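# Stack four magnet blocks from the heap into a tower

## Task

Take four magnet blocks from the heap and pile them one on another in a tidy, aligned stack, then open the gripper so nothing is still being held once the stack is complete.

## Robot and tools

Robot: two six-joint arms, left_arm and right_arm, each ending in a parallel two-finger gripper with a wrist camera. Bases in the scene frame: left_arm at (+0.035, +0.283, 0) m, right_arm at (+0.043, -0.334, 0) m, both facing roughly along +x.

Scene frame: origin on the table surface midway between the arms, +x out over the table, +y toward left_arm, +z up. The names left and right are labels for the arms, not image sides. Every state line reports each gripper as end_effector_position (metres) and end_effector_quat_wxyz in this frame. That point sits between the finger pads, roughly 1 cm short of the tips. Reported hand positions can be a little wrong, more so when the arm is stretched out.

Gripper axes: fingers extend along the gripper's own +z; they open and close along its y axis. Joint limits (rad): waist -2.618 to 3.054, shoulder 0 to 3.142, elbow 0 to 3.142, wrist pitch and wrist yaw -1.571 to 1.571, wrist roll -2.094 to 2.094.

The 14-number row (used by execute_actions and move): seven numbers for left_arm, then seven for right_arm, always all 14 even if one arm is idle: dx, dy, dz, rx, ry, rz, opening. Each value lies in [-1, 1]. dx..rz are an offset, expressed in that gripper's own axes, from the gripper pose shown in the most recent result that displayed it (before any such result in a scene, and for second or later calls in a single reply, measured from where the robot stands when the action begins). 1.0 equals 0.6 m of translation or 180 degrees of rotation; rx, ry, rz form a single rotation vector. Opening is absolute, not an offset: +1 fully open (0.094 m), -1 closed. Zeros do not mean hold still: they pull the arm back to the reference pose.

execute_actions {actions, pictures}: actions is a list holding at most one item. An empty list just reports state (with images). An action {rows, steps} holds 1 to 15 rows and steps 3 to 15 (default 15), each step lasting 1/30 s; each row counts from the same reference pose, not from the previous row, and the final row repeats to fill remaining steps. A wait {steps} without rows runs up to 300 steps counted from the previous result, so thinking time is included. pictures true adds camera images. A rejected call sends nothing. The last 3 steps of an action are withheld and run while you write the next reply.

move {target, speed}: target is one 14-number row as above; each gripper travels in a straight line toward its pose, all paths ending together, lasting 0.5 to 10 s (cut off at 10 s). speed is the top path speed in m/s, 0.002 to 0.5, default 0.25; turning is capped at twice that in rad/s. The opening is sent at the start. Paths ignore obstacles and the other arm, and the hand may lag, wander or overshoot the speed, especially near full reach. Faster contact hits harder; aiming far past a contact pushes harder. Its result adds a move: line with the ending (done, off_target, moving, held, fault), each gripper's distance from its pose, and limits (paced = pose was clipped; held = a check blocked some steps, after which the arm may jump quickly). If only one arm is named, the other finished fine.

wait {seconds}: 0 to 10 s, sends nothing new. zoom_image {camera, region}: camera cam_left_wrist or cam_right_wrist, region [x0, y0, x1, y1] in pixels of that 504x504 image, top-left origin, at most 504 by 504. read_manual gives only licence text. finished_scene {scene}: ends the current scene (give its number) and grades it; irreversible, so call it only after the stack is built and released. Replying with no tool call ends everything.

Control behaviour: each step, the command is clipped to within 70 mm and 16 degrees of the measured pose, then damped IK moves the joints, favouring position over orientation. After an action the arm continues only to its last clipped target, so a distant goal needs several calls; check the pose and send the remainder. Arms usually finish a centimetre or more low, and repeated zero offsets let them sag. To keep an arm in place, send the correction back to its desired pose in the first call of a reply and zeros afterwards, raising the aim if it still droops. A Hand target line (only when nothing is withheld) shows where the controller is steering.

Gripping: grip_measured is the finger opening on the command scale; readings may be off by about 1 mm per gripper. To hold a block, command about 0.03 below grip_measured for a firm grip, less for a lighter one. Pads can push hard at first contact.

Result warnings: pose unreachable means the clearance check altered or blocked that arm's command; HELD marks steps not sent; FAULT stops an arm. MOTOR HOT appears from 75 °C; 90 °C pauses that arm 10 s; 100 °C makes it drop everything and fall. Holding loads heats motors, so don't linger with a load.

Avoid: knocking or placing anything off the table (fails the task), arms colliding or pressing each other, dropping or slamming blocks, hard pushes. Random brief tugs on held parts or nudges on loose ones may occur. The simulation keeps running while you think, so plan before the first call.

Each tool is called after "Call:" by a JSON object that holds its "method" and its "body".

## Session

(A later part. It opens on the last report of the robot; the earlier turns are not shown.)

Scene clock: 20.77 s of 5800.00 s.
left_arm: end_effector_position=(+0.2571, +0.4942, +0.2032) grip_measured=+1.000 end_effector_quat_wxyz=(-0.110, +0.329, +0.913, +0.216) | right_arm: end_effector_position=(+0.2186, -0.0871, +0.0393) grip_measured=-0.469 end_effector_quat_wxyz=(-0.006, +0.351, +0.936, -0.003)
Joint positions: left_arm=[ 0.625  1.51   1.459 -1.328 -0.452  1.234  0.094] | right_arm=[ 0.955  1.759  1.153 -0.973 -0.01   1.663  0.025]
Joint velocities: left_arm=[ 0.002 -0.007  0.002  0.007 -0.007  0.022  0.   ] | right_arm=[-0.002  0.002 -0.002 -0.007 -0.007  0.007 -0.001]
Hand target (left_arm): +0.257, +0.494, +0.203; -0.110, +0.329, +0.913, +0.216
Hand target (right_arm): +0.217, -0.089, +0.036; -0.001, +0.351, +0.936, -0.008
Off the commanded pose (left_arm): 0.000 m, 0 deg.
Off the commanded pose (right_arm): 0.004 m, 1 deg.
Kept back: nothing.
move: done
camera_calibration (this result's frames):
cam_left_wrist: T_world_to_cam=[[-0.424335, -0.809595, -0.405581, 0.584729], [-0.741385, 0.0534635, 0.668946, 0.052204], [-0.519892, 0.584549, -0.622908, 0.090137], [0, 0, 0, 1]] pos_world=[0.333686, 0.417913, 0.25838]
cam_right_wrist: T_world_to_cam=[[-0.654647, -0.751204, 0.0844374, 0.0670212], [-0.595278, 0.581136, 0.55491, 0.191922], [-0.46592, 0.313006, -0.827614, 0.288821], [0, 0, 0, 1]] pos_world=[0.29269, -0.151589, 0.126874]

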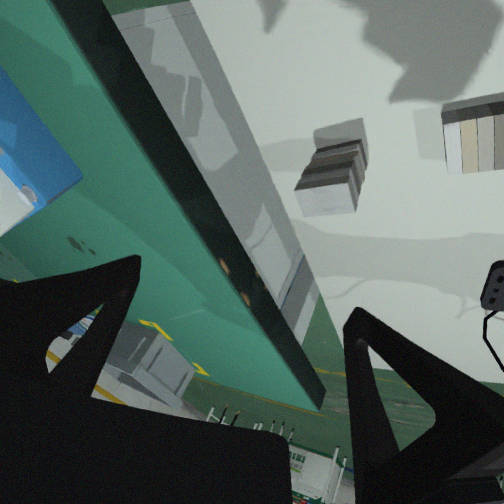

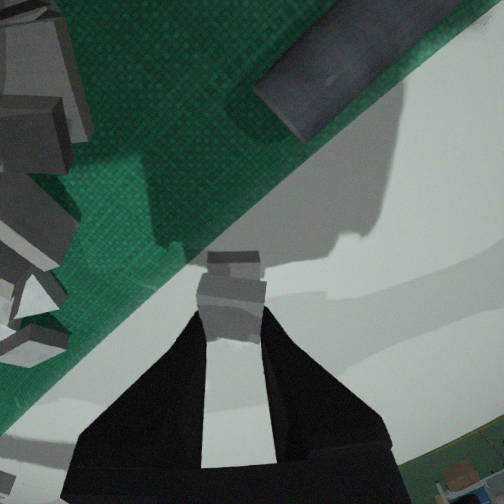

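Call:
{"method": "move", "body": {"target": [0,0,0,0,0,0,1, 0.008,-0.006,0.02,0,0,0,-0.51], "speed": 0.04}}

Call:
{"method": "move", "body": {"target": [0,0,0,0,0,0,1, 0,0,0,0,0,0,-0.1]}}

Call:
{"method": "move", "body": {"target": [0,0,0,0,0,0,1, 0,0.008,-0.12,0,0,0,-0.1]}}

Call:
{"method": "move", "body": {"target": [0,0,0,0,0,0,1, -0.34,0.15,-0.01,-0.01,-0.004,-0.207,-0.1], "speed": 0.4}}

Scene clock: 22.37 s of 5800.00 s.
left_arm: end_effector_position=(+0.2571, +0.4942, +0.2032) grip_measured=+1.000 end_effector_quat_wxyz=(-0.110, +0.329, +0.913, +0.216) | right_arm: end_effector_position=(+0.2167, -0.0862, +0.0314) grip_measured=-0.469 end_effector_quat_wxyz=(-0.005, +0.353, +0.936, +0.003)
Joint positions: left_arm=[ 0.625  1.51   1.459 -1.328 -0.452  1.234  0.094] | right_arm=[ 0.961  1.759  1.119 -0.928 -0.011  1.672  0.025]
Joint velocities: left_arm=[-0.012  0.002  0.002 -0.022  0.022  0.022  0.   ] | right_arm=[ 0.002 -0.012 -0.012 -0.007  0.081 -0.022 -0.   ]
Hand target (left_arm): +0.257, +0.494, +0.203; -0.110, +0.329, +0.913, +0.216
Hand target (right_arm): +0.213, -0.087, +0.027; -0.006, +0.351, +0.936, -0.003
Off the commanded pose (left_arm): 0.000 m, 0 deg.
Off the commanded pose (right_arm): 0.006 m, 1 deg.
Kept back: nothing.
move: done
camera_calibration (this result's frames):
cam_left_wrist: T_world_to_cam=[[-0.424335, -0.809595, -0.405581, 0.584729], [-0.741385, 0.0534635, 0.668946, 0.052204], [-0.519892, 0.584549, -0.622908, 0.090137], [0, 0, 0, 1]] pos_world=[0.333686, 0.417913, 0.25838]
cam_right_wrist: T_world_to_cam=[[-0.65739, -0.749979, 0.0732793, 0.068185], [-0.596685, 0.577467, 0.557225, 0.19461], [-0.460223, 0.322589, -0.827122, 0.28066], [0, 0, 0, 1]] pos_world=[0.290111, -0.151782, 0.118701]

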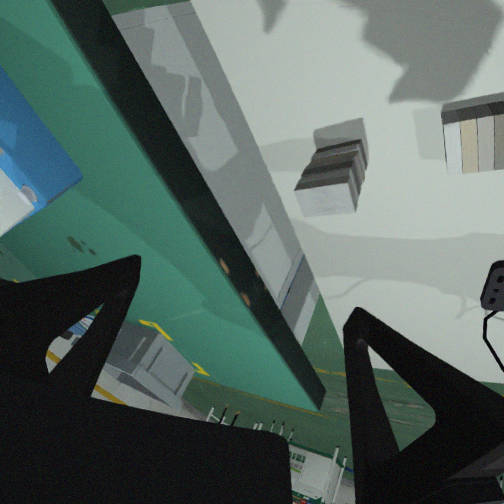

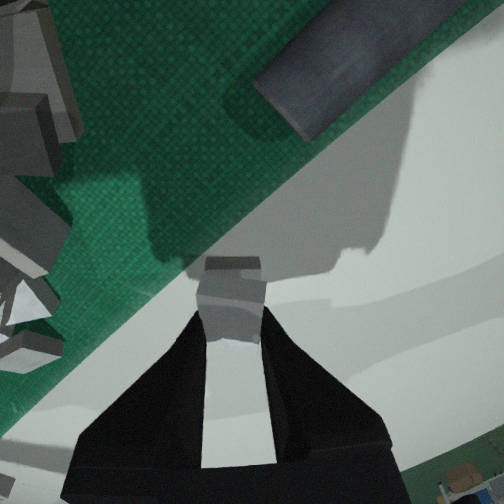

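Scene clock: 22.87 s of 5800.00 s.
left_arm: end_effector_position=(+0.2571, +0.4942, +0.2032) grip_measured=+1.000 end_effector_quat_wxyz=(-0.110, +0.329, +0.913, +0.216) | right_arm: end_effector_position=(+0.2167, -0.0862, +0.0314) grip_measured=-0.102 end_effector_quat_wxyz=(-0.005, +0.353, +0.936, +0.003)
Joint positions: left_arm=[ 0.625  1.51   1.459 -1.328 -0.452  1.234  0.094] | right_arm=[ 0.961  1.759  1.119 -0.928 -0.011  1.672  0.042]
Joint velocities: left_arm=[-0.012 -0.007 -0.002 -0.022  0.007  0.037  0.   ] | right_arm=[ 0.012 -0.007 -0.012  0.007 -0.007 -0.037  0.001]
Hand target (left_arm): +0.257, +0.494, +0.203; -0.110, +0.329, +0.913, +0.216
Hand target (right_arm): +0.217, -0.086, +0.031; -0.005, +0.353, +0.936, +0.003
Off the commanded pose (left_arm): 0.000 m, 0 deg.
Off the commanded pose (right_arm): 0.000 m, 0 deg.
Kept back: nothing.
move: done
camera_calibration (this result's frames):
cam_left_wrist: T_world_to_cam=[[-0.424335, -0.809595, -0.405581, 0.584729], [-0.741385, 0.0534635, 0.668946, 0.052204], [-0.519892, 0.584549, -0.622908, 0.090137], [0, 0, 0, 1]] pos_world=[0.333686, 0.417913, 0.25838]
cam_right_wrist: T_world_to_cam=[[-0.65739, -0.749979, 0.0732793, 0.068185], [-0.596685, 0.577467, 0.557225, 0.19461], [-0.460223, 0.322589, -0.827122, 0.28066], [0, 0, 0, 1]] pos_world=[0.290111, -0.151782, 0.118701]

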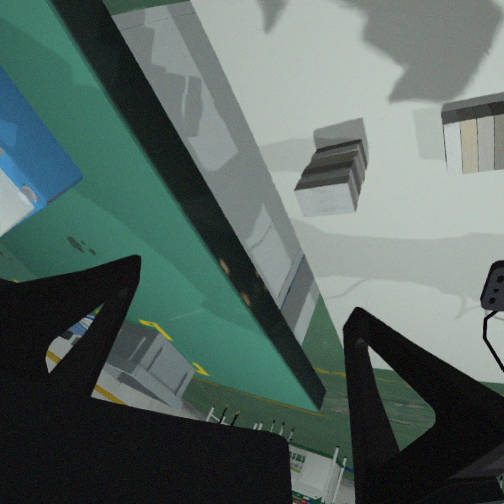

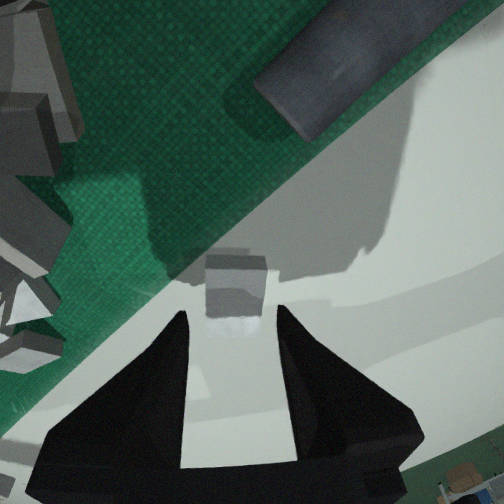

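Scene clock: 23.93 s of 5800.00 s.
left_arm: end_effector_position=(+0.2571, +0.4942, +0.2032) grip_measured=+1.000 end_effector_quat_wxyz=(-0.110, +0.329, +0.913, +0.216) | right_arm: end_effector_position=(+0.2177, -0.0847, +0.0947) grip_measured=-0.102 end_effector_quat_wxyz=(-0.007, +0.353, +0.936, -0.004)
Joint positions: left_arm=[ 0.625  1.51   1.459 -1.328 -0.452  1.234  0.094] | right_arm=[ 0.961  1.714  1.328 -1.196 -0.011  1.672  0.042]
Joint velocities: left_arm=[-0.017 -0.002 -0.017  0.022 -0.022 -0.022  0.   ] | right_arm=[-0.007 -0.022  0.002 -0.095 -0.007 -0.007  0.001]
Hand target (left_arm): +0.257, +0.494, +0.203; -0.110, +0.329, +0.913, +0.216
Hand target (right_arm): +0.219, -0.083, +0.103; -0.005, +0.353, +0.936, +0.003
Off the commanded pose (left_arm): 0.000 m, 0 deg.
Off the commanded pose (right_arm): 0.009 m, 1 deg.
Kept back: nothing.
move: done
camera_calibration (this result's frames):
cam_left_wrist: T_world_to_cam=[[-0.424335, -0.809595, -0.405581, 0.584729], [-0.741385, 0.0534635, 0.668946, 0.052204], [-0.519892, 0.584549, -0.622908, 0.090137], [0, 0, 0, 1]] pos_world=[0.333686, 0.417913, 0.25838]
cam_right_wrist: T_world_to_cam=[[-0.656669, -0.749019, 0.0880722, 0.0639066], [-0.591702, 0.584083, 0.55564, 0.158664], [-0.467626, 0.312759, -0.826745, 0.333752], [0, 0, 0, 1]] pos_world=[0.291919, -0.14919, 0.182139]

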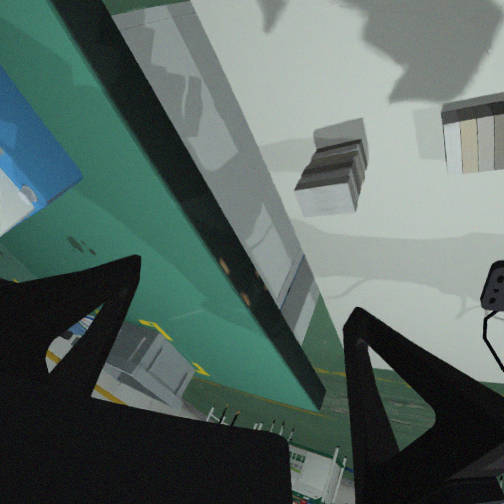

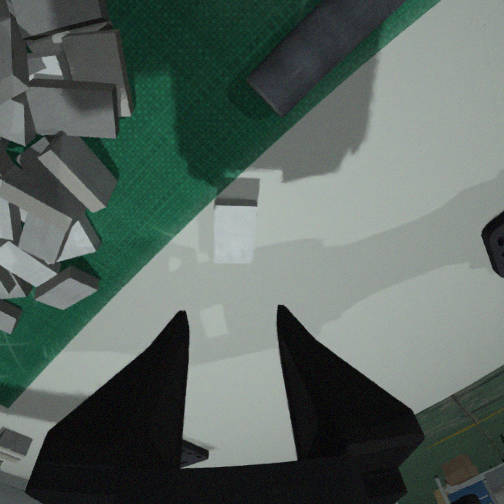

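Scene clock: 25.60 s of 5800.00 s.
left_arm: end_effector_position=(+0.2571, +0.4942, +0.2032) grip_measured=+1.000 end_effector_quat_wxyz=(-0.110, +0.329, +0.913, +0.216) | right_arm: end_effector_position=(+0.4258, -0.1535, +0.0977) grip_measured=-0.102 end_effector_quat_wxyz=(-0.002, +0.041, +0.999, +0.009)
Joint positions: left_arm=[ 0.625  1.51   1.459 -1.328 -0.452  1.234  0.094] | right_arm=[ 0.441  2.173  1.972 -1.364 -0.018  0.512  0.042]
Joint velocities: left_arm=[ 0.002  0.007  0.012  0.066 -0.007 -0.066  0.   ] | right_arm=[-0.002  0.012 -0.022 -0.022 -0.037 -0.007  0.   ]
Hand target (left_arm): +0.257, +0.494, +0.203; -0.110, +0.329, +0.913, +0.216
Hand target (right_arm): +0.430, -0.150, +0.103; +0.005, +0.035, +0.999, +0.016
Off the commanded pose (left_arm): 0.000 m, 0 deg.
Off the commanded pose (right_arm): 0.005 m, 1 deg.
Kept back: nothing.
move: done
camera_calibration (this result's frames):
cam_left_wrist: T_world_to_cam=[[-0.424335, -0.809595, -0.405581, 0.584729], [-0.741385, 0.0534635, 0.668946, 0.052204], [-0.519892, 0.584549, -0.622908, 0.090137], [0, 0, 0, 1]] pos_world=[0.333686, 0.417913, 0.25838]
cam_right_wrist: T_world_to_cam=[[-0.0802758, -0.995169, 0.0565176, -0.131368], [-0.828067, 0.098144, 0.551971, 0.346746], [-0.554851, -0.00249052, -0.831946, 0.44426], [0, 0, 0, 1]] pos_world=[0.523082, -0.163658, 0.185631]

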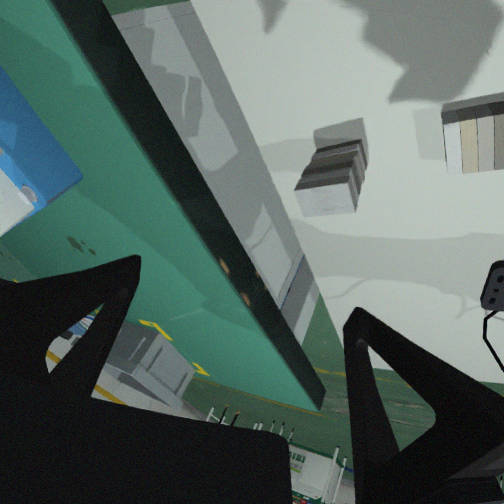

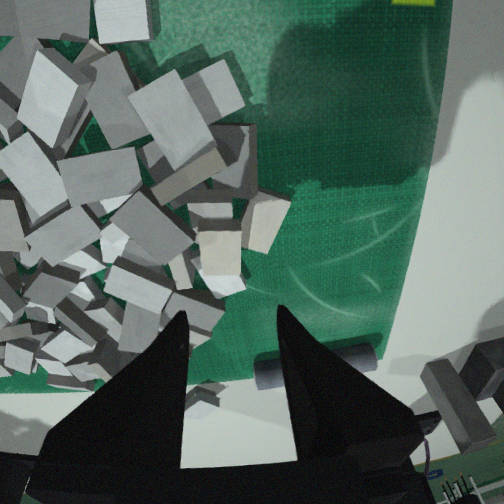

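Call:
{"method": "move", "body": {"target": [0,0,0,0,0,0,1, 0.002,0.018,0.087,0.005,-0.003,0,-0.22], "speed": 0.14}}

Scene clock: 26.80 s of 5800.00 s.
left_arm: end_effector_position=(+0.2571, +0.4942, +0.2032) grip_measured=+1.000 end_effector_quat_wxyz=(-0.110, +0.329, +0.913, +0.216) | right_arm: end_effector_position=(+0.4235, -0.1440, +0.0449) grip_measured=-0.218 end_effector_quat_wxyz=(-0.010, +0.041, +0.999, +0.004)
Joint positions: left_arm=[ 0.625  1.51   1.459 -1.328 -0.452  1.234  0.094] | right_arm=[ 0.464  2.215  1.83  -1.198 -0.017  0.536  0.037]
Joint velocities: left_arm=[-0.002  0.002  0.012 -0.037 -0.081  0.022  0.   ] | right_arm=[ 0.012 -0.007 -0.002 -0.081 -0.007 -0.051 -0.001]
Hand target (left_arm): +0.257, +0.494, +0.203; -0.110, +0.329, +0.913, +0.216
Hand target (right_arm): +0.426, -0.142, +0.046; +0.003, +0.041, +0.999, +0.001
Off the commanded pose (left_arm): 0.000 m, 0 deg.
Off the commanded pose (right_arm): 0.003 m, 1 deg.
Kept back: nothing.
move: done
camera_calibration (this result's frames):
cam_left_wrist: T_world_to_cam=[[-0.424335, -0.809595, -0.405581, 0.584729], [-0.741385, 0.0534635, 0.668946, 0.052204], [-0.519892, 0.584549, -0.622908, 0.090137], [0, 0, 0, 1]] pos_world=[0.333686, 0.417913, 0.25838]
cam_right_wrist: T_world_to_cam=[[-0.0796429, -0.994553, 0.0672385, -0.119764], [-0.818969, 0.103738, 0.564384, 0.36941], [-0.568285, -0.0101171, -0.82277, 0.403284], [0, 0, 0, 1]] pos_world=[0.522177, -0.153354, 0.131374]

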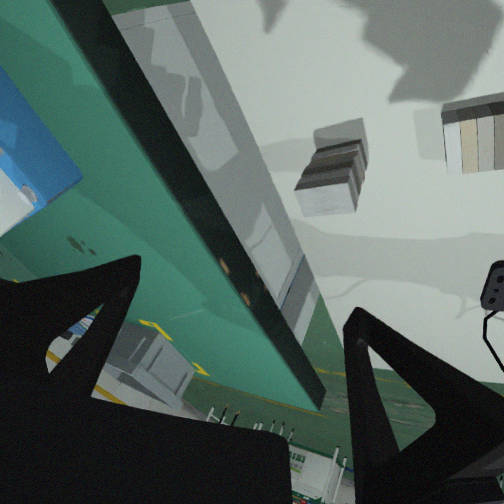

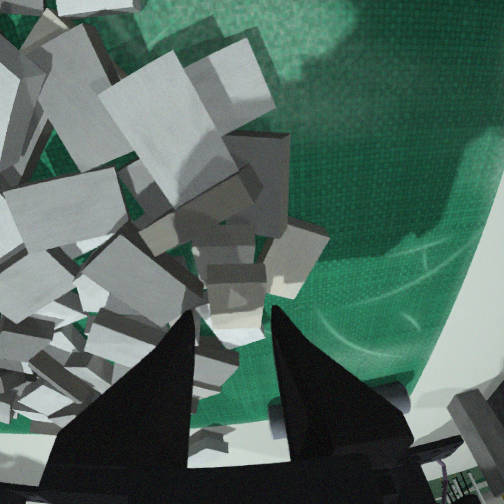

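Call:
{"method": "move", "body": {"target": [0,0,0,0,0,0,1, 0,-0.008,0.027,0,-0.05,0,-0.24], "speed": 0.07}}

Scene clock: 28.47 s of 5800.00 s.
left_arm: end_effector_position=(+0.2571, +0.4942, +0.2032) grip_measured=+1.000 end_effector_quat_wxyz=(-0.110, +0.329, +0.913, +0.216) | right_arm: end_effector_position=(+0.4177, -0.1502, +0.0239) grip_measured=-0.238 end_effector_quat_wxyz=(+0.046, +0.040, +0.998, +0.003)
Joint positions: left_arm=[ 0.625  1.51   1.459 -1.328 -0.452  1.234  0.094] | right_arm=[ 0.481  2.109  1.571 -0.95   0.039  0.548  0.036]
Joint velocities: left_arm=[-0.012 -0.007 -0.007 -0.022  0.007 -0.022  0.   ] | right_arm=[-0.002  0.002 -0.002  0.081 -0.022  0.051 -0.   ]
Hand target (left_arm): +0.257, +0.494, +0.203; -0.110, +0.329, +0.913, +0.216
Hand target (right_arm): +0.423, -0.149, +0.028; +0.068, +0.040, +0.997, +0.001
Off the commanded pose (left_arm): 0.000 m, 0 deg.
Off the commanded pose (right_arm): 0.007 m, 3 deg.
Kept back: nothing.
move: off_target (right_arm)
camera_calibration (this result's frames):
cam_left_wrist: T_world_to_cam=[[-0.424335, -0.809595, -0.405581, 0.584729], [-0.741385, 0.0534635, 0.668946, 0.052204], [-0.519892, 0.584549, -0.622908, 0.090137], [0, 0, 0, 1]] pos_world=[0.333686, 0.417913, 0.25838]
cam_right_wrist: T_world_to_cam=[[-0.0851169, -0.994264, 0.0647629, -0.12266], [-0.876334, 0.105634, 0.469978, 0.403671], [-0.474124, -0.0167508, -0.880299, 0.343671], [0, 0, 0, 1]] pos_world=[0.506253, -0.158841, 0.12076]

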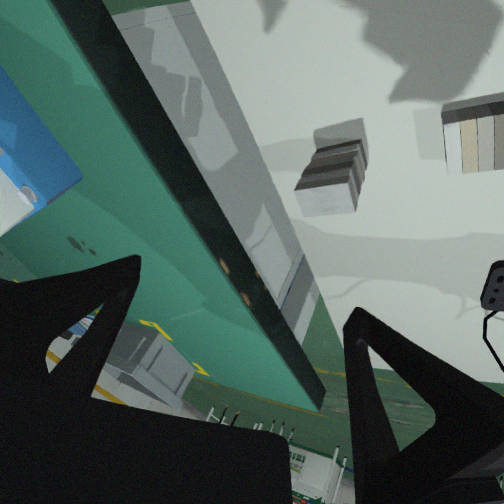

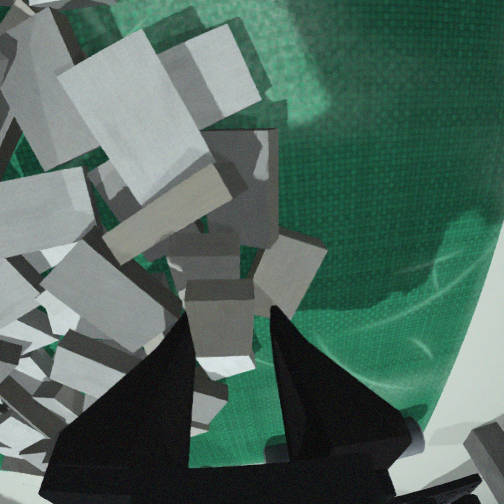

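Call:
{"method": "move", "body": {"target": [0,0,0,0,0,0,1, -0.012,0.01,-0.025,0,-0.015,0,-0.22], "speed": 0.05}}

Scene clock: 29.40 s of 5800.00 s.
left_arm: end_effector_position=(+0.2571, +0.4942, +0.2032) grip_measured=+1.000 end_effector_quat_wxyz=(-0.110, +0.329, +0.913, +0.216) | right_arm: end_effector_position=(+0.4182, -0.1505, +0.0240) grip_measured=-0.222 end_effector_quat_wxyz=(+0.049, +0.042, +0.998, -0.000)
Joint positions: left_arm=[ 0.625  1.51   1.459 -1.328 -0.452  1.234  0.094] | right_arm=[ 0.484  2.109  1.571 -0.948  0.049  0.555  0.037]
Joint velocities: left_arm=[-0.017  0.002 -0.012 -0.022  0.037 -0.037  0.   ] | right_arm=[ 0.002  0.002 -0.002 -0.037 -0.037 -0.022 -0.   ]
Hand target (left_arm): +0.257, +0.494, +0.203; -0.110, +0.329, +0.913, +0.216
Hand target (right_arm): +0.424, -0.145, +0.039; +0.069, +0.040, +0.997, +0.002
Off the commanded pose (left_arm): 0.000 m, 0 deg.
Off the commanded pose (right_arm): 0.018 m, 2 deg.
Kept back: nothing.
move: off_target (right_arm)
camera_calibration (this result's frames):
cam_left_wrist: T_world_to_cam=[[-0.424335, -0.809595, -0.405581, 0.584729], [-0.741385, 0.0534635, 0.668946, 0.052204], [-0.519892, 0.584549, -0.622908, 0.090137], [0, 0, 0, 1]] pos_world=[0.333686, 0.417913, 0.25838]
cam_right_wrist: T_world_to_cam=[[-0.0897027, -0.99337, 0.0719021, -0.121046], [-0.878451, 0.112932, 0.464296, 0.406205], [-0.469338, -0.0215138, -0.882757, 0.341327], [0, 0, 0, 1]] pos_world=[0.50617, -0.158774, 0.121413]

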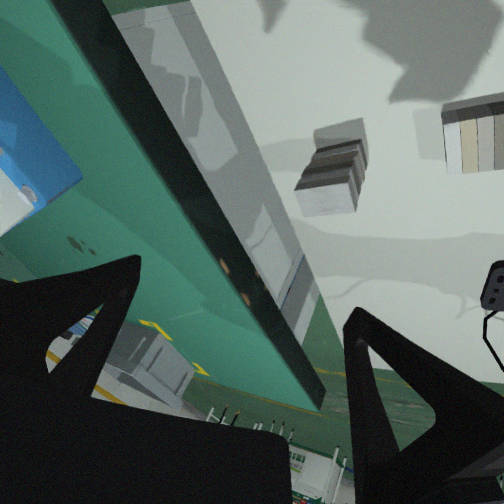

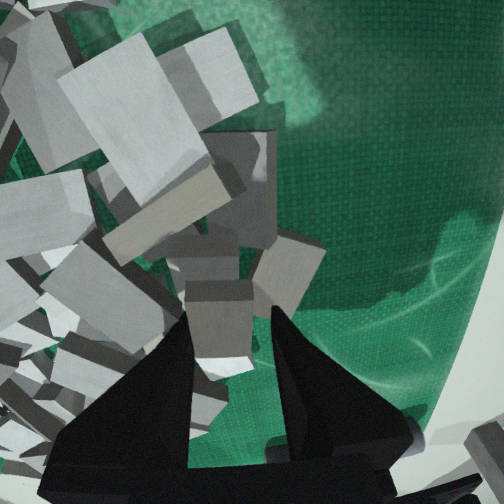

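Just try closing.

Call:
{"method": "move", "body": {"target": [0,0,0,0,0,0,1, 0,0,0,0,0,0,-0.52]}}

Call:
{"method": "move", "body": {"target": [0,0,0,0,0,0,1, 0,0,-0.12,0,0.03,0,-0.52], "speed": 0.18}}

Scene clock: 30.33 s of 5800.00 s.
left_arm: end_effector_position=(+0.2571, +0.4942, +0.2032) grip_measured=+1.000 end_effector_quat_wxyz=(-0.110, +0.329, +0.913, +0.216) | right_arm: end_effector_position=(+0.4179, -0.1500, +0.0244) grip_measured=-0.470 end_effector_quat_wxyz=(+0.048, +0.041, +0.998, +0.001)
Joint positions: left_arm=[ 0.625  1.51   1.459 -1.328 -0.452  1.234  0.094] | right_arm=[ 0.484  2.108  1.571 -0.949  0.047  0.555  0.025]
Joint velocities: left_arm=[-0.012 -0.007 -0.002 -0.037  0.037 -0.125  0.   ] | right_arm=[ 0.002  0.007 -0.007 -0.007 -0.081  0.022 -0.   ]
Hand target (left_arm): +0.257, +0.494, +0.203; -0.110, +0.329, +0.913, +0.216
Hand target (right_arm): +0.418, -0.150, +0.024; +0.049, +0.041, +0.998, -0.000
Off the commanded pose (left_arm): 0.000 m, 0 deg.
Off the commanded pose (right_arm): 0.001 m, 0 deg.
Kept back: nothing.
move: done
camera_calibration (this result's frames):
cam_left_wrist: T_world_to_cam=[[-0.424335, -0.809595, -0.405581, 0.584729], [-0.741385, 0.0534635, 0.668946, 0.052204], [-0.519892, 0.584549, -0.622908, 0.090137], [0, 0, 0, 1]] pos_world=[0.333686, 0.417913, 0.25838]
cam_right_wrist: T_world_to_cam=[[-0.0894829, -0.993558, 0.0695357, -0.120652], [-0.878305, 0.111638, 0.464884, 0.405466], [-0.469652, -0.0194744, -0.882637, 0.342036], [0, 0, 0, 1]] pos_world=[0.505965, -0.158479, 0.121788]

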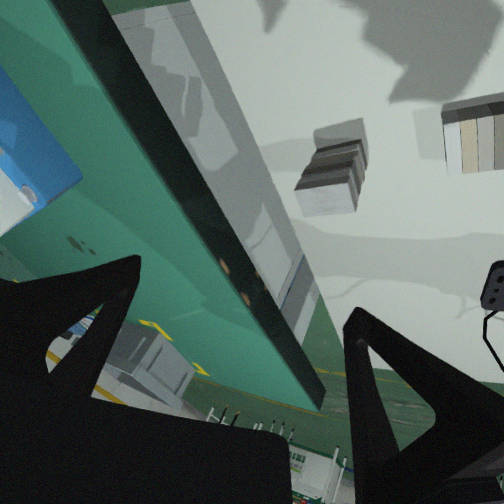

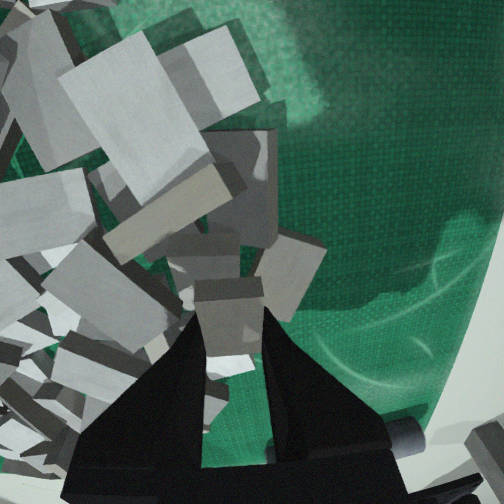

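Scene clock: 31.47 s of 5800.00 s.
left_arm: end_effector_position=(+0.2571, +0.4942, +0.2032) grip_measured=+1.000 end_effector_quat_wxyz=(-0.110, +0.329, +0.913, +0.216) | right_arm: end_effector_position=(+0.4030, -0.1486, +0.0885) grip_measured=-0.470 end_effector_quat_wxyz=(-0.007, +0.040, +0.999, -0.005)
Joint positions: left_arm=[ 0.625  1.51   1.459 -1.328 -0.452  1.234  0.094] | right_arm=[ 0.484  2.116  1.847 -1.319  0.001  0.554  0.025]
Joint velocities: left_arm=[ 0.012 -0.012  0.002  0.007 -0.007  0.007  0.   ] | right_arm=[-0.002  0.017 -0.007 -0.022 -0.066 -0.051  0.001]
Hand target (left_arm): +0.257, +0.494, +0.203; -0.110, +0.329, +0.913, +0.216
Hand target (right_arm): +0.410, -0.149, +0.096; +0.002, +0.042, +0.999, +0.003
Off the commanded pose (left_arm): 0.000 m, 0 deg.
Off the commanded pose (right_arm): 0.011 m, 1 deg.
Kept back: nothing.
move: off_target (right_arm)
camera_calibration (this result's frames):
cam_left_wrist: T_world_to_cam=[[-0.424335, -0.809595, -0.405581, 0.584729], [-0.741385, 0.0534635, 0.668946, 0.052204], [-0.519892, 0.584549, -0.622908, 0.090137], [0, 0, 0, 1]] pos_world=[0.333686, 0.417913, 0.25838]
cam_right_wrist: T_world_to_cam=[[-0.078131, -0.993278, 0.0854029, -0.130937], [-0.821178, 0.112694, 0.559434, 0.331179], [-0.565298, -0.0264219, -0.824463, 0.424047], [0, 0, 0, 1]] pos_world=[0.50144, -0.156175, 0.175521]

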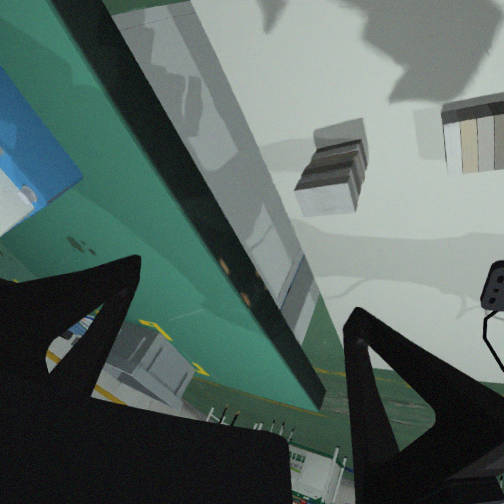

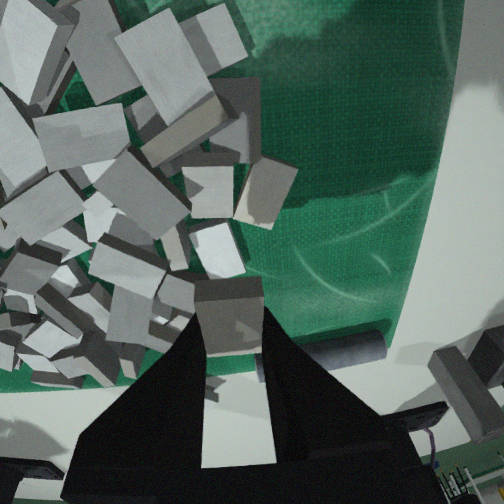

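Call:
{"method": "move", "body": {"target": [0,0,0,0,0,0,1, 0.314,0.076,0.02,-0.004,-0.005,0.203,-0.51], "speed": 0.4}}

Call:
{"method": "move", "body": {"target": [0,0,0,0,0,0,1, 0,0,0.04,-0.006,0.035,0,-0.51], "speed": 0.08}}

Call:
{"method": "zoom_image", "body": {"camera": "cam_right_wrist", "region": [160, 220, 310, 390]}}

Scene clock: 33.30 s of 5800.00 s.
left_arm: end_effector_position=(+0.2571, +0.4942, +0.2032) grip_measured=+1.000 end_effector_quat_wxyz=(-0.110, +0.329, +0.913, +0.216) | right_arm: end_effector_position=(+0.2186, -0.0878, +0.0691) grip_measured=-0.470 end_effector_quat_wxyz=(-0.011, +0.350, +0.937, -0.011)
Joint positions: left_arm=[ 0.625  1.51   1.459 -1.328 -0.452  1.234  0.094] | right_arm=[ 0.95   1.741  1.254 -1.113 -0.015  1.655  0.025]
Joint velocities: left_arm=[-0.002  0.007 -0.007 -0.022 -0.007 -0.007  0.   ] | right_arm=[-0.007  0.002 -0.012 -0.022  0.037 -0.037 -0.001]
Hand target (left_arm): +0.257, +0.494, +0.203; -0.110, +0.329, +0.913, +0.216
Hand target (right_arm): +0.220, -0.090, +0.074; +0.003, +0.351, +0.936, -0.006
Off the commanded pose (left_arm): 0.000 m, 0 deg.
Off the commanded pose (right_arm): 0.010 m, 2 deg.
Kept back: nothing.
move: done
camera_calibration (this result's frames):
cam_left_wrist: T_world_to_cam=[[-0.424335, -0.809595, -0.405581, 0.584729], [-0.741385, 0.0534635, 0.668946, 0.052204], [-0.519892, 0.584549, -0.622908, 0.090137], [0, 0, 0, 1]] pos_world=[0.333686, 0.417913, 0.25838]
cam_right_wrist: T_world_to_cam=[[-0.650936, -0.751959, 0.104113, 0.0618253], [-0.588212, 0.586308, 0.557001, 0.174589], [-0.479884, 0.301331, -0.82396, 0.315458], [0, 0, 0, 1]] pos_world=[0.294322, -0.15093, 0.156242]

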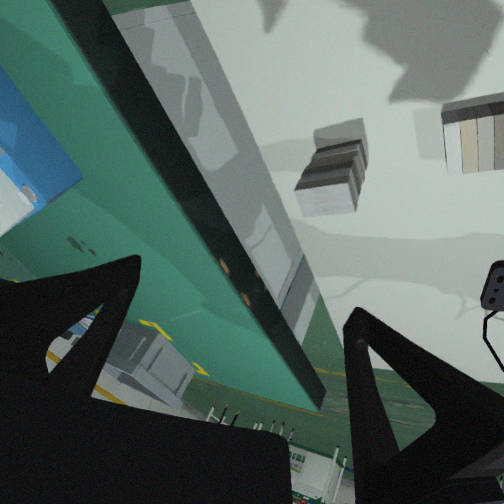

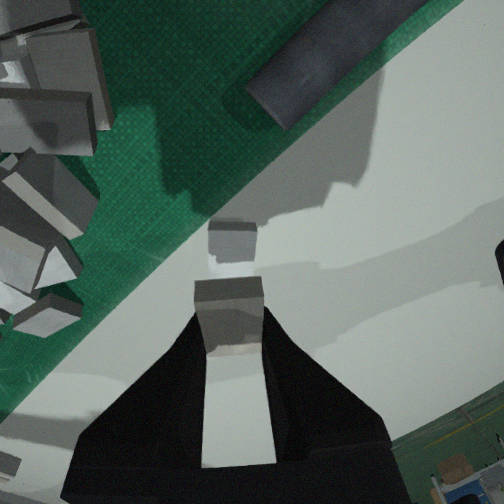

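Scene clock: 34.47 s of 5800.00 s.
left_arm: end_effector_position=(+0.2571, +0.4942, +0.2032) grip_measured=+1.000 end_effector_quat_wxyz=(-0.110, +0.329, +0.913, +0.216) | right_arm: end_effector_position=(+0.2176, -0.0849, +0.0485) grip_measured=-0.470 end_effector_quat_wxyz=(-0.056, +0.348, +0.935, +0.020)
Joint positions: left_arm=[ 0.625  1.51   1.459 -1.328 -0.452  1.234  0.094] | right_arm=[ 0.898  1.741  1.164 -0.992 -0.119  1.601  0.025]
Joint velocities: left_arm=[-0.017  0.007  0.017 -0.066 -0.081  0.051  0.   ] | right_arm=[ 0.007 -0.012 -0.002  0.037 -0.037  0.066 -0.   ]
Hand target (left_arm): +0.257, +0.494, +0.203; -0.110, +0.329, +0.913, +0.216
Hand target (right_arm): +0.218, -0.088, +0.045; -0.059, +0.350, +0.935, +0.018
Off the commanded pose (left_arm): 0.000 m, 0 deg.
Off the commanded pose (right_arm): 0.005 m, 1 deg.
Kept back: nothing.
move: done
camera_calibration (this result's frames):
cam_left_wrist: T_world_to_cam=[[-0.424335, -0.809595, -0.405581, 0.584729], [-0.741385, 0.0534635, 0.668946, 0.052204], [-0.519892, 0.584549, -0.622908, 0.090137], [0, 0, 0, 1]] pos_world=[0.333686, 0.417913, 0.25838]
cam_right_wrist: T_world_to_cam=[[-0.645195, -0.760234, 0.0759456, 0.0648846], [-0.550817, 0.531733, 0.643321, 0.166813], [-0.529457, 0.373235, -0.761821, 0.310994], [0, 0, 0, 1]] pos_world=[0.298405, -0.155446, 0.12468]

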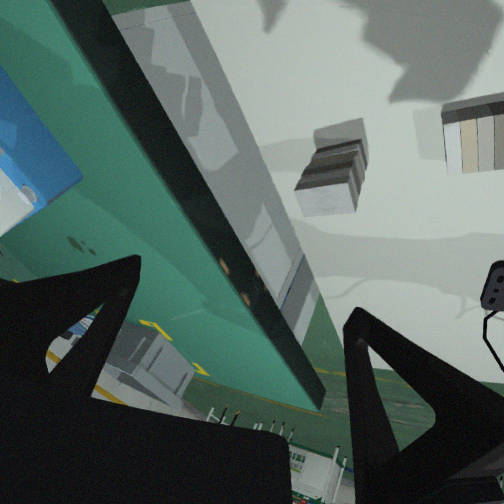

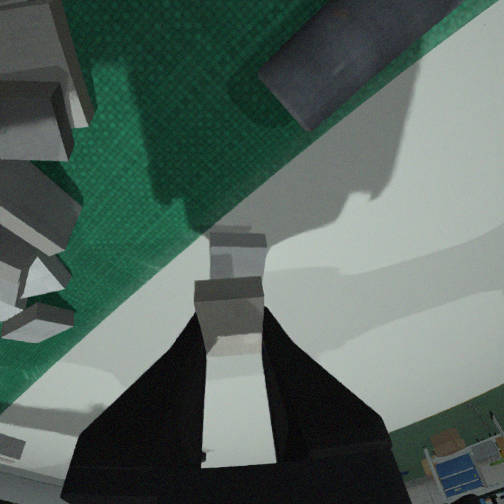

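Region (160, 220, 310, 390) of cam_right_wrist's 504x504 image, scaled by 2.965, with more detail than that image has; it fills the left 445 columns of this view, and the rest is white.

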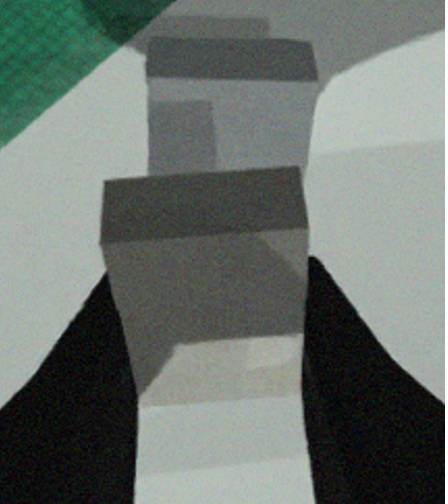

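Call:
{"method": "move", "body": {"target": [0,0,0,0,0,0,1, -0.013,-0.012,0.014,0,0,0,-0.51], "speed": 0.04}}

Call:
{"method": "zoom_image", "body": {"camera": "cam_right_wrist", "region": [160, 220, 310, 390]}}

Scene clock: 35.43 s of 5800.00 s.
left_arm: end_effector_position=(+0.2571, +0.4942, +0.2032) grip_measured=+1.000 end_effector_quat_wxyz=(-0.110, +0.329, +0.913, +0.216) | right_arm: end_effector_position=(+0.2158, -0.0927, +0.0377) grip_measured=-0.470 end_effector_quat_wxyz=(-0.058, +0.348, +0.936, +0.015)
Joint positions: left_arm=[ 0.625  1.51   1.459 -1.328 -0.452  1.234  0.094] | right_arm=[ 0.886  1.741  1.119 -0.96  -0.12   1.587  0.025]
Joint velocities: left_arm=[ 0.002  0.002 -0.007 -0.022  0.066  0.007  0.   ] | right_arm=[-0.017 -0.012  0.002 -0.007  0.081 -0.022 -0.   ]
Hand target (left_arm): +0.257, +0.494, +0.203; -0.110, +0.329, +0.913, +0.216
Hand target (right_arm): +0.218, -0.095, +0.039; -0.056, +0.349, +0.935, +0.020
Off the commanded pose (left_arm): 0.000 m, 0 deg.
Off the commanded pose (right_arm): 0.003 m, 1 deg.
Kept back: nothing.
move: done
camera_calibration (this result's frames):
cam_left_wrist: T_world_to_cam=[[-0.424335, -0.809595, -0.405581, 0.584729], [-0.741385, 0.0534635, 0.668946, 0.052204], [-0.519892, 0.584549, -0.622908, 0.090137], [0, 0, 0, 1]] pos_world=[0.333686, 0.417913, 0.25838]
cam_right_wrist: T_world_to_cam=[[-0.643143, -0.760677, 0.087966, 0.0576585], [-0.54644, 0.536388, 0.643189, 0.176355], [-0.536443, 0.365594, -0.760638, 0.305463], [0, 0, 0, 1]] pos_world=[0.297314, -0.162411, 0.113845]

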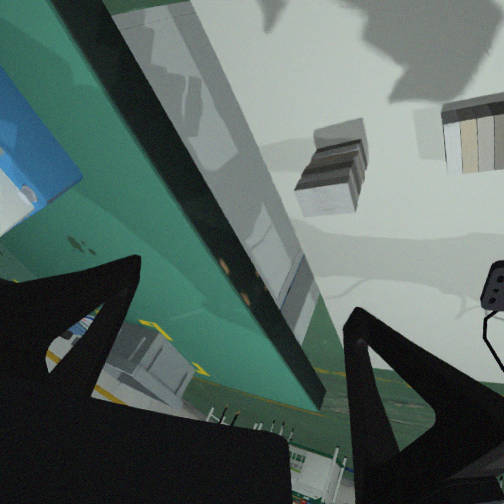

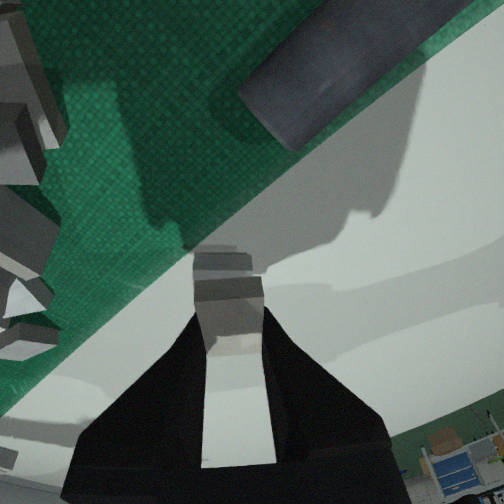

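Region (160, 220, 310, 390) of cam_right_wrist's 504x504 image, scaled by 2.965, with more detail than that image has; it fills the left 445 columns of this view, and the rest is white.

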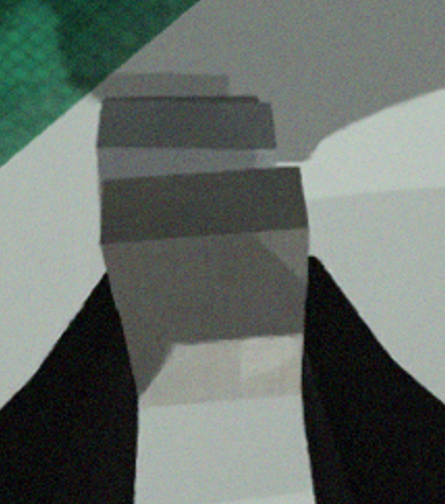

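Call:
{"method": "execute_actions", "body": {"actions": []}}

Call:
{"method": "move", "body": {"target": [0,0,0,0,0,0,1,0,0.004,0.006,0,0,0,-0.51], "speed": 0.03}}

Call:
{"method": "move", "body": {"target": [0,0,0,0,0,0,1,0,0,0,0,0,0,-0.1]}}

Call:
{"method": "move", "body": {"target": [0,0,0,0,0,0,1,0,0,-0.12,0,-0.037,0,-0.1], "speed": 0.15}}

Scene clock: 35.97 s of 5800.00 s.
left_arm: end_effector_position=(+0.2571, +0.4942, +0.2032) grip_measured=+1.000 end_effector_quat_wxyz=(-0.110, +0.329, +0.913, +0.216) | right_arm: end_effector_position=(+0.2162, -0.0921, +0.0377) grip_measured=-0.470 end_effector_quat_wxyz=(-0.058, +0.347, +0.936, +0.016)
Joint positions: left_arm=[ 0.625  1.51   1.459 -1.328 -0.452  1.234  0.094] | right_arm=[ 0.886  1.741  1.119 -0.957 -0.12   1.585  0.025]
Joint velocities: left_arm=[ 0.002 -0.007  0.007 -0.081  0.037 -0.022  0.   ] | right_arm=[-0.012 -0.022 -0.002  0.007 -0.095  0.022 -0.   ]
Hand target (left_arm): +0.257, +0.494, +0.203; -0.110, +0.329, +0.913, +0.216
Hand target (right_arm): +0.218, -0.095, +0.039; -0.056, +0.349, +0.935, +0.020
Off the commanded pose (left_arm): 0.000 m, 0 deg.
Off the commanded pose (right_arm): 0.004 m, 1 deg.
Kept back: nothing.
Steps of this call (steps 1 to 16: nothing new was sent). Readings (end_effector_position):
1: left_arm (+0.2571, +0.4942, +0.2032) | right_arm (+0.2159, -0.0925, +0.0377)
2: left_arm (+0.2571, +0.4942, +0.2032) | right_arm (+0.2160, -0.0924, +0.0377)
4: left_arm (+0.2571, +0.4942, +0.2032) | right_arm (+0.2161, -0.0922, +0.0377)
8: left_arm (+0.2571, +0.4942, +0.2032) | right_arm (+0.2162, -0.0922, +0.0377)
16: the state above
camera_calibration (this result's frames):
cam_left_wrist: T_world_to_cam=[[-0.424335, -0.809595, -0.405581, 0.584729], [-0.741385, 0.0534635, 0.668946, 0.052204], [-0.519892, 0.584549, -0.622908, 0.090137], [0, 0, 0, 1]] pos_world=[0.333686, 0.417913, 0.25838]
cam_right_wrist: T_world_to_cam=[[-0.642168, -0.761866, 0.0847441, 0.0582122], [-0.548576, 0.533955, 0.643395, 0.176544], [-0.53543, 0.366679, -0.760829, 0.305393], [0, 0, 0, 1]] pos_world=[0.297746, -0.161898, 0.113831]

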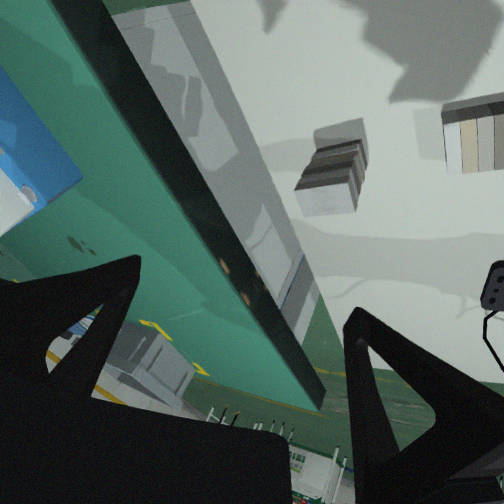

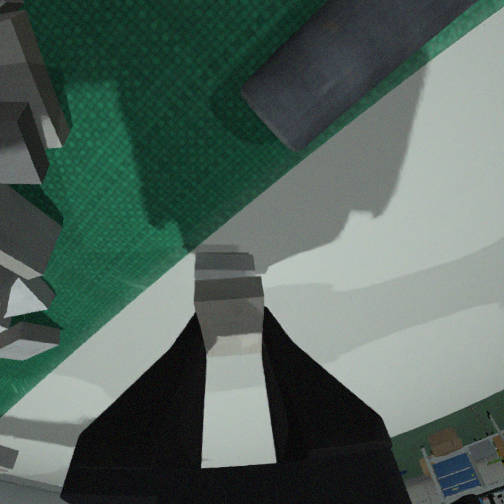

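Scene clock: 37.00 s of 5800.00 s.
left_arm: end_effector_position=(+0.2571, +0.4942, +0.2032) grip_measured=+1.000 end_effector_quat_wxyz=(-0.110, +0.329, +0.913, +0.216) | right_arm: end_effector_position=(+0.2171, -0.0911, +0.0349) grip_measured=-0.470 end_effector_quat_wxyz=(-0.058, +0.347, +0.936, +0.016)
Joint positions: left_arm=[ 0.625  1.51   1.459 -1.328 -0.452  1.234  0.094] | right_arm=[ 0.886  1.75   1.119 -0.948 -0.12   1.585  0.025]
Joint velocities: left_arm=[-0.002 -0.002 -0.017 -0.022 -0.037 -0.007  0.   ] | right_arm=[ 0.007  0.002 -0.012 -0.037 -0.081  0.007 -0.   ]
Hand target (left_arm): +0.257, +0.494, +0.203; -0.110, +0.329, +0.913, +0.216
Hand target (right_arm): +0.218, -0.090, +0.034; -0.058, +0.347, +0.936, +0.016
Off the commanded pose (left_arm): 0.000 m, 0 deg.
Off the commanded pose (right_arm): 0.001 m, 0 deg.
Kept back: nothing.
move: done
camera_calibration (this result's frames):
cam_left_wrist: T_world_to_cam=[[-0.424335, -0.809595, -0.405581, 0.584729], [-0.741385, 0.0534635, 0.668946, 0.052204], [-0.519892, 0.584549, -0.622908, 0.090137], [0, 0, 0, 1]] pos_world=[0.333686, 0.417913, 0.25838]
cam_right_wrist: T_world_to_cam=[[-0.642105, -0.761791, 0.0858843, 0.0597475], [-0.548104, 0.53452, 0.643327, 0.178198], [-0.535988, 0.36601, -0.760759, 0.303427], [0, 0, 0, 1]] pos_world=[0.298668, -0.160792, 0.111063]

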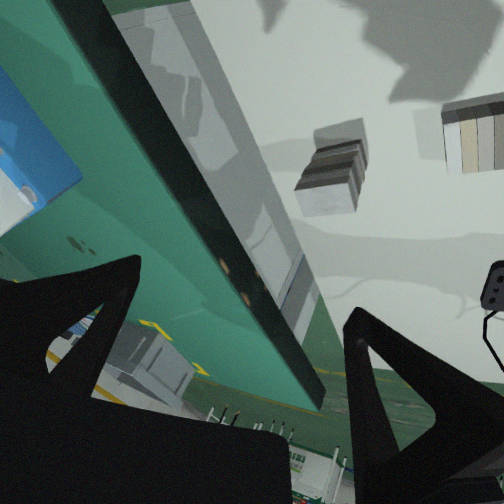

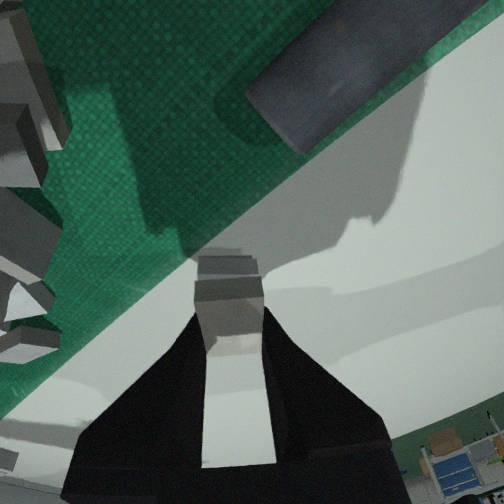

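Scene clock: 37.50 s of 5800.00 s.
left_arm: end_effector_position=(+0.2571, +0.4942, +0.2032) grip_measured=+1.000 end_effector_quat_wxyz=(-0.110, +0.329, +0.913, +0.216) | right_arm: end_effector_position=(+0.2171, -0.0911, +0.0349) grip_measured=-0.102 end_effector_quat_wxyz=(-0.058, +0.347, +0.936, +0.016)
Joint positions: left_arm=[ 0.625  1.51   1.459 -1.328 -0.452  1.234  0.094] | right_arm=[ 0.886  1.75   1.119 -0.948 -0.12   1.585  0.042]
Joint velocities: left_arm=[-0.002 -0.027  0.002 -0.081  0.007 -0.022  0.   ] | right_arm=[-0.007 -0.012  0.002 -0.081  0.022 -0.022 -0.001]
Hand target (left_arm): +0.257, +0.494, +0.203; -0.110, +0.329, +0.913, +0.216
Hand target (right_arm): +0.217, -0.091, +0.035; -0.058, +0.347, +0.936, +0.016
Off the commanded pose (left_arm): 0.000 m, 0 deg.
Off the commanded pose (right_arm): 0.000 m, 0 deg.
Kept back: nothing.
move: done
camera_calibration (this result's frames):
cam_left_wrist: T_world_to_cam=[[-0.424335, -0.809595, -0.405581, 0.584729], [-0.741385, 0.0534635, 0.668946, 0.052204], [-0.519892, 0.584549, -0.622908, 0.090137], [0, 0, 0, 1]] pos_world=[0.333686, 0.417913, 0.25838]
cam_right_wrist: T_world_to_cam=[[-0.642105, -0.761791, 0.0858843, 0.0597475], [-0.548104, 0.53452, 0.643327, 0.178198], [-0.535988, 0.36601, -0.760759, 0.303427], [0, 0, 0, 1]] pos_world=[0.298668, -0.160792, 0.111063]

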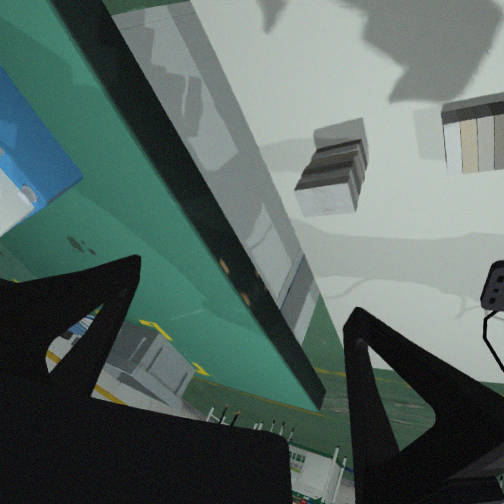

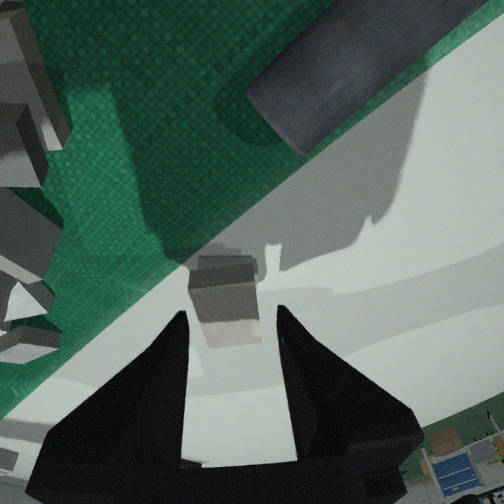

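Scene clock: 38.63 s of 5800.00 s.
left_arm: end_effector_position=(+0.2571, +0.4942, +0.2032) grip_measured=+1.000 end_effector_quat_wxyz=(-0.110, +0.329, +0.913, +0.216) | right_arm: end_effector_position=(+0.2202, -0.0978, +0.0961) grip_measured=-0.102 end_effector_quat_wxyz=(-0.018, +0.349, +0.937, -0.012)
Joint positions: left_arm=[ 0.625  1.51   1.459 -1.328 -0.452  1.234  0.094] | right_arm=[ 0.919  1.699  1.316 -1.22  -0.027  1.622  0.042]
Joint velocities: left_arm=[-0.012 -0.022  0.017 -0.022  0.007 -0.022  0.   ] | right_arm=[ 0.007 -0.007  0.007 -0.007  0.007 -0.007  0.001]
Hand target (left_arm): +0.257, +0.494, +0.203; -0.110, +0.329, +0.913, +0.216
Hand target (right_arm): +0.223, -0.096, +0.106; -0.004, +0.347, +0.938, -0.005
Off the commanded pose (left_arm): 0.000 m, 0 deg.
Off the commanded pose (right_arm): 0.011 m, 2 deg.
Kept back: nothing.
move: off_target (right_arm)
camera_calibration (this result's frames):
cam_left_wrist: T_world_to_cam=[[-0.424335, -0.809595, -0.405581, 0.584729], [-0.741385, 0.0534635, 0.668946, 0.052204], [-0.519892, 0.584549, -0.622908, 0.090137], [0, 0, 0, 1]] pos_world=[0.333686, 0.417913, 0.25838]
cam_right_wrist: T_world_to_cam=[[-0.648633, -0.753116, 0.109963, 0.0513366], [-0.581241, 0.583427, 0.567249, 0.163538], [-0.49136, 0.304021, -0.816172, 0.34351], [0, 0, 0, 1]] pos_world=[0.297141, -0.161184, 0.181952]

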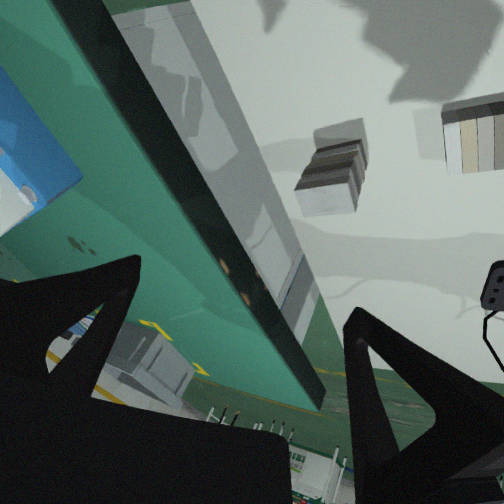

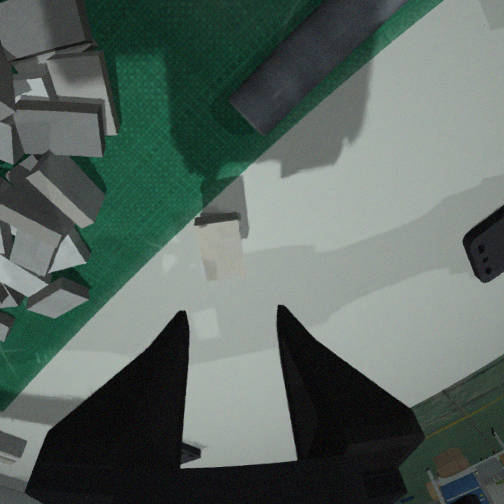

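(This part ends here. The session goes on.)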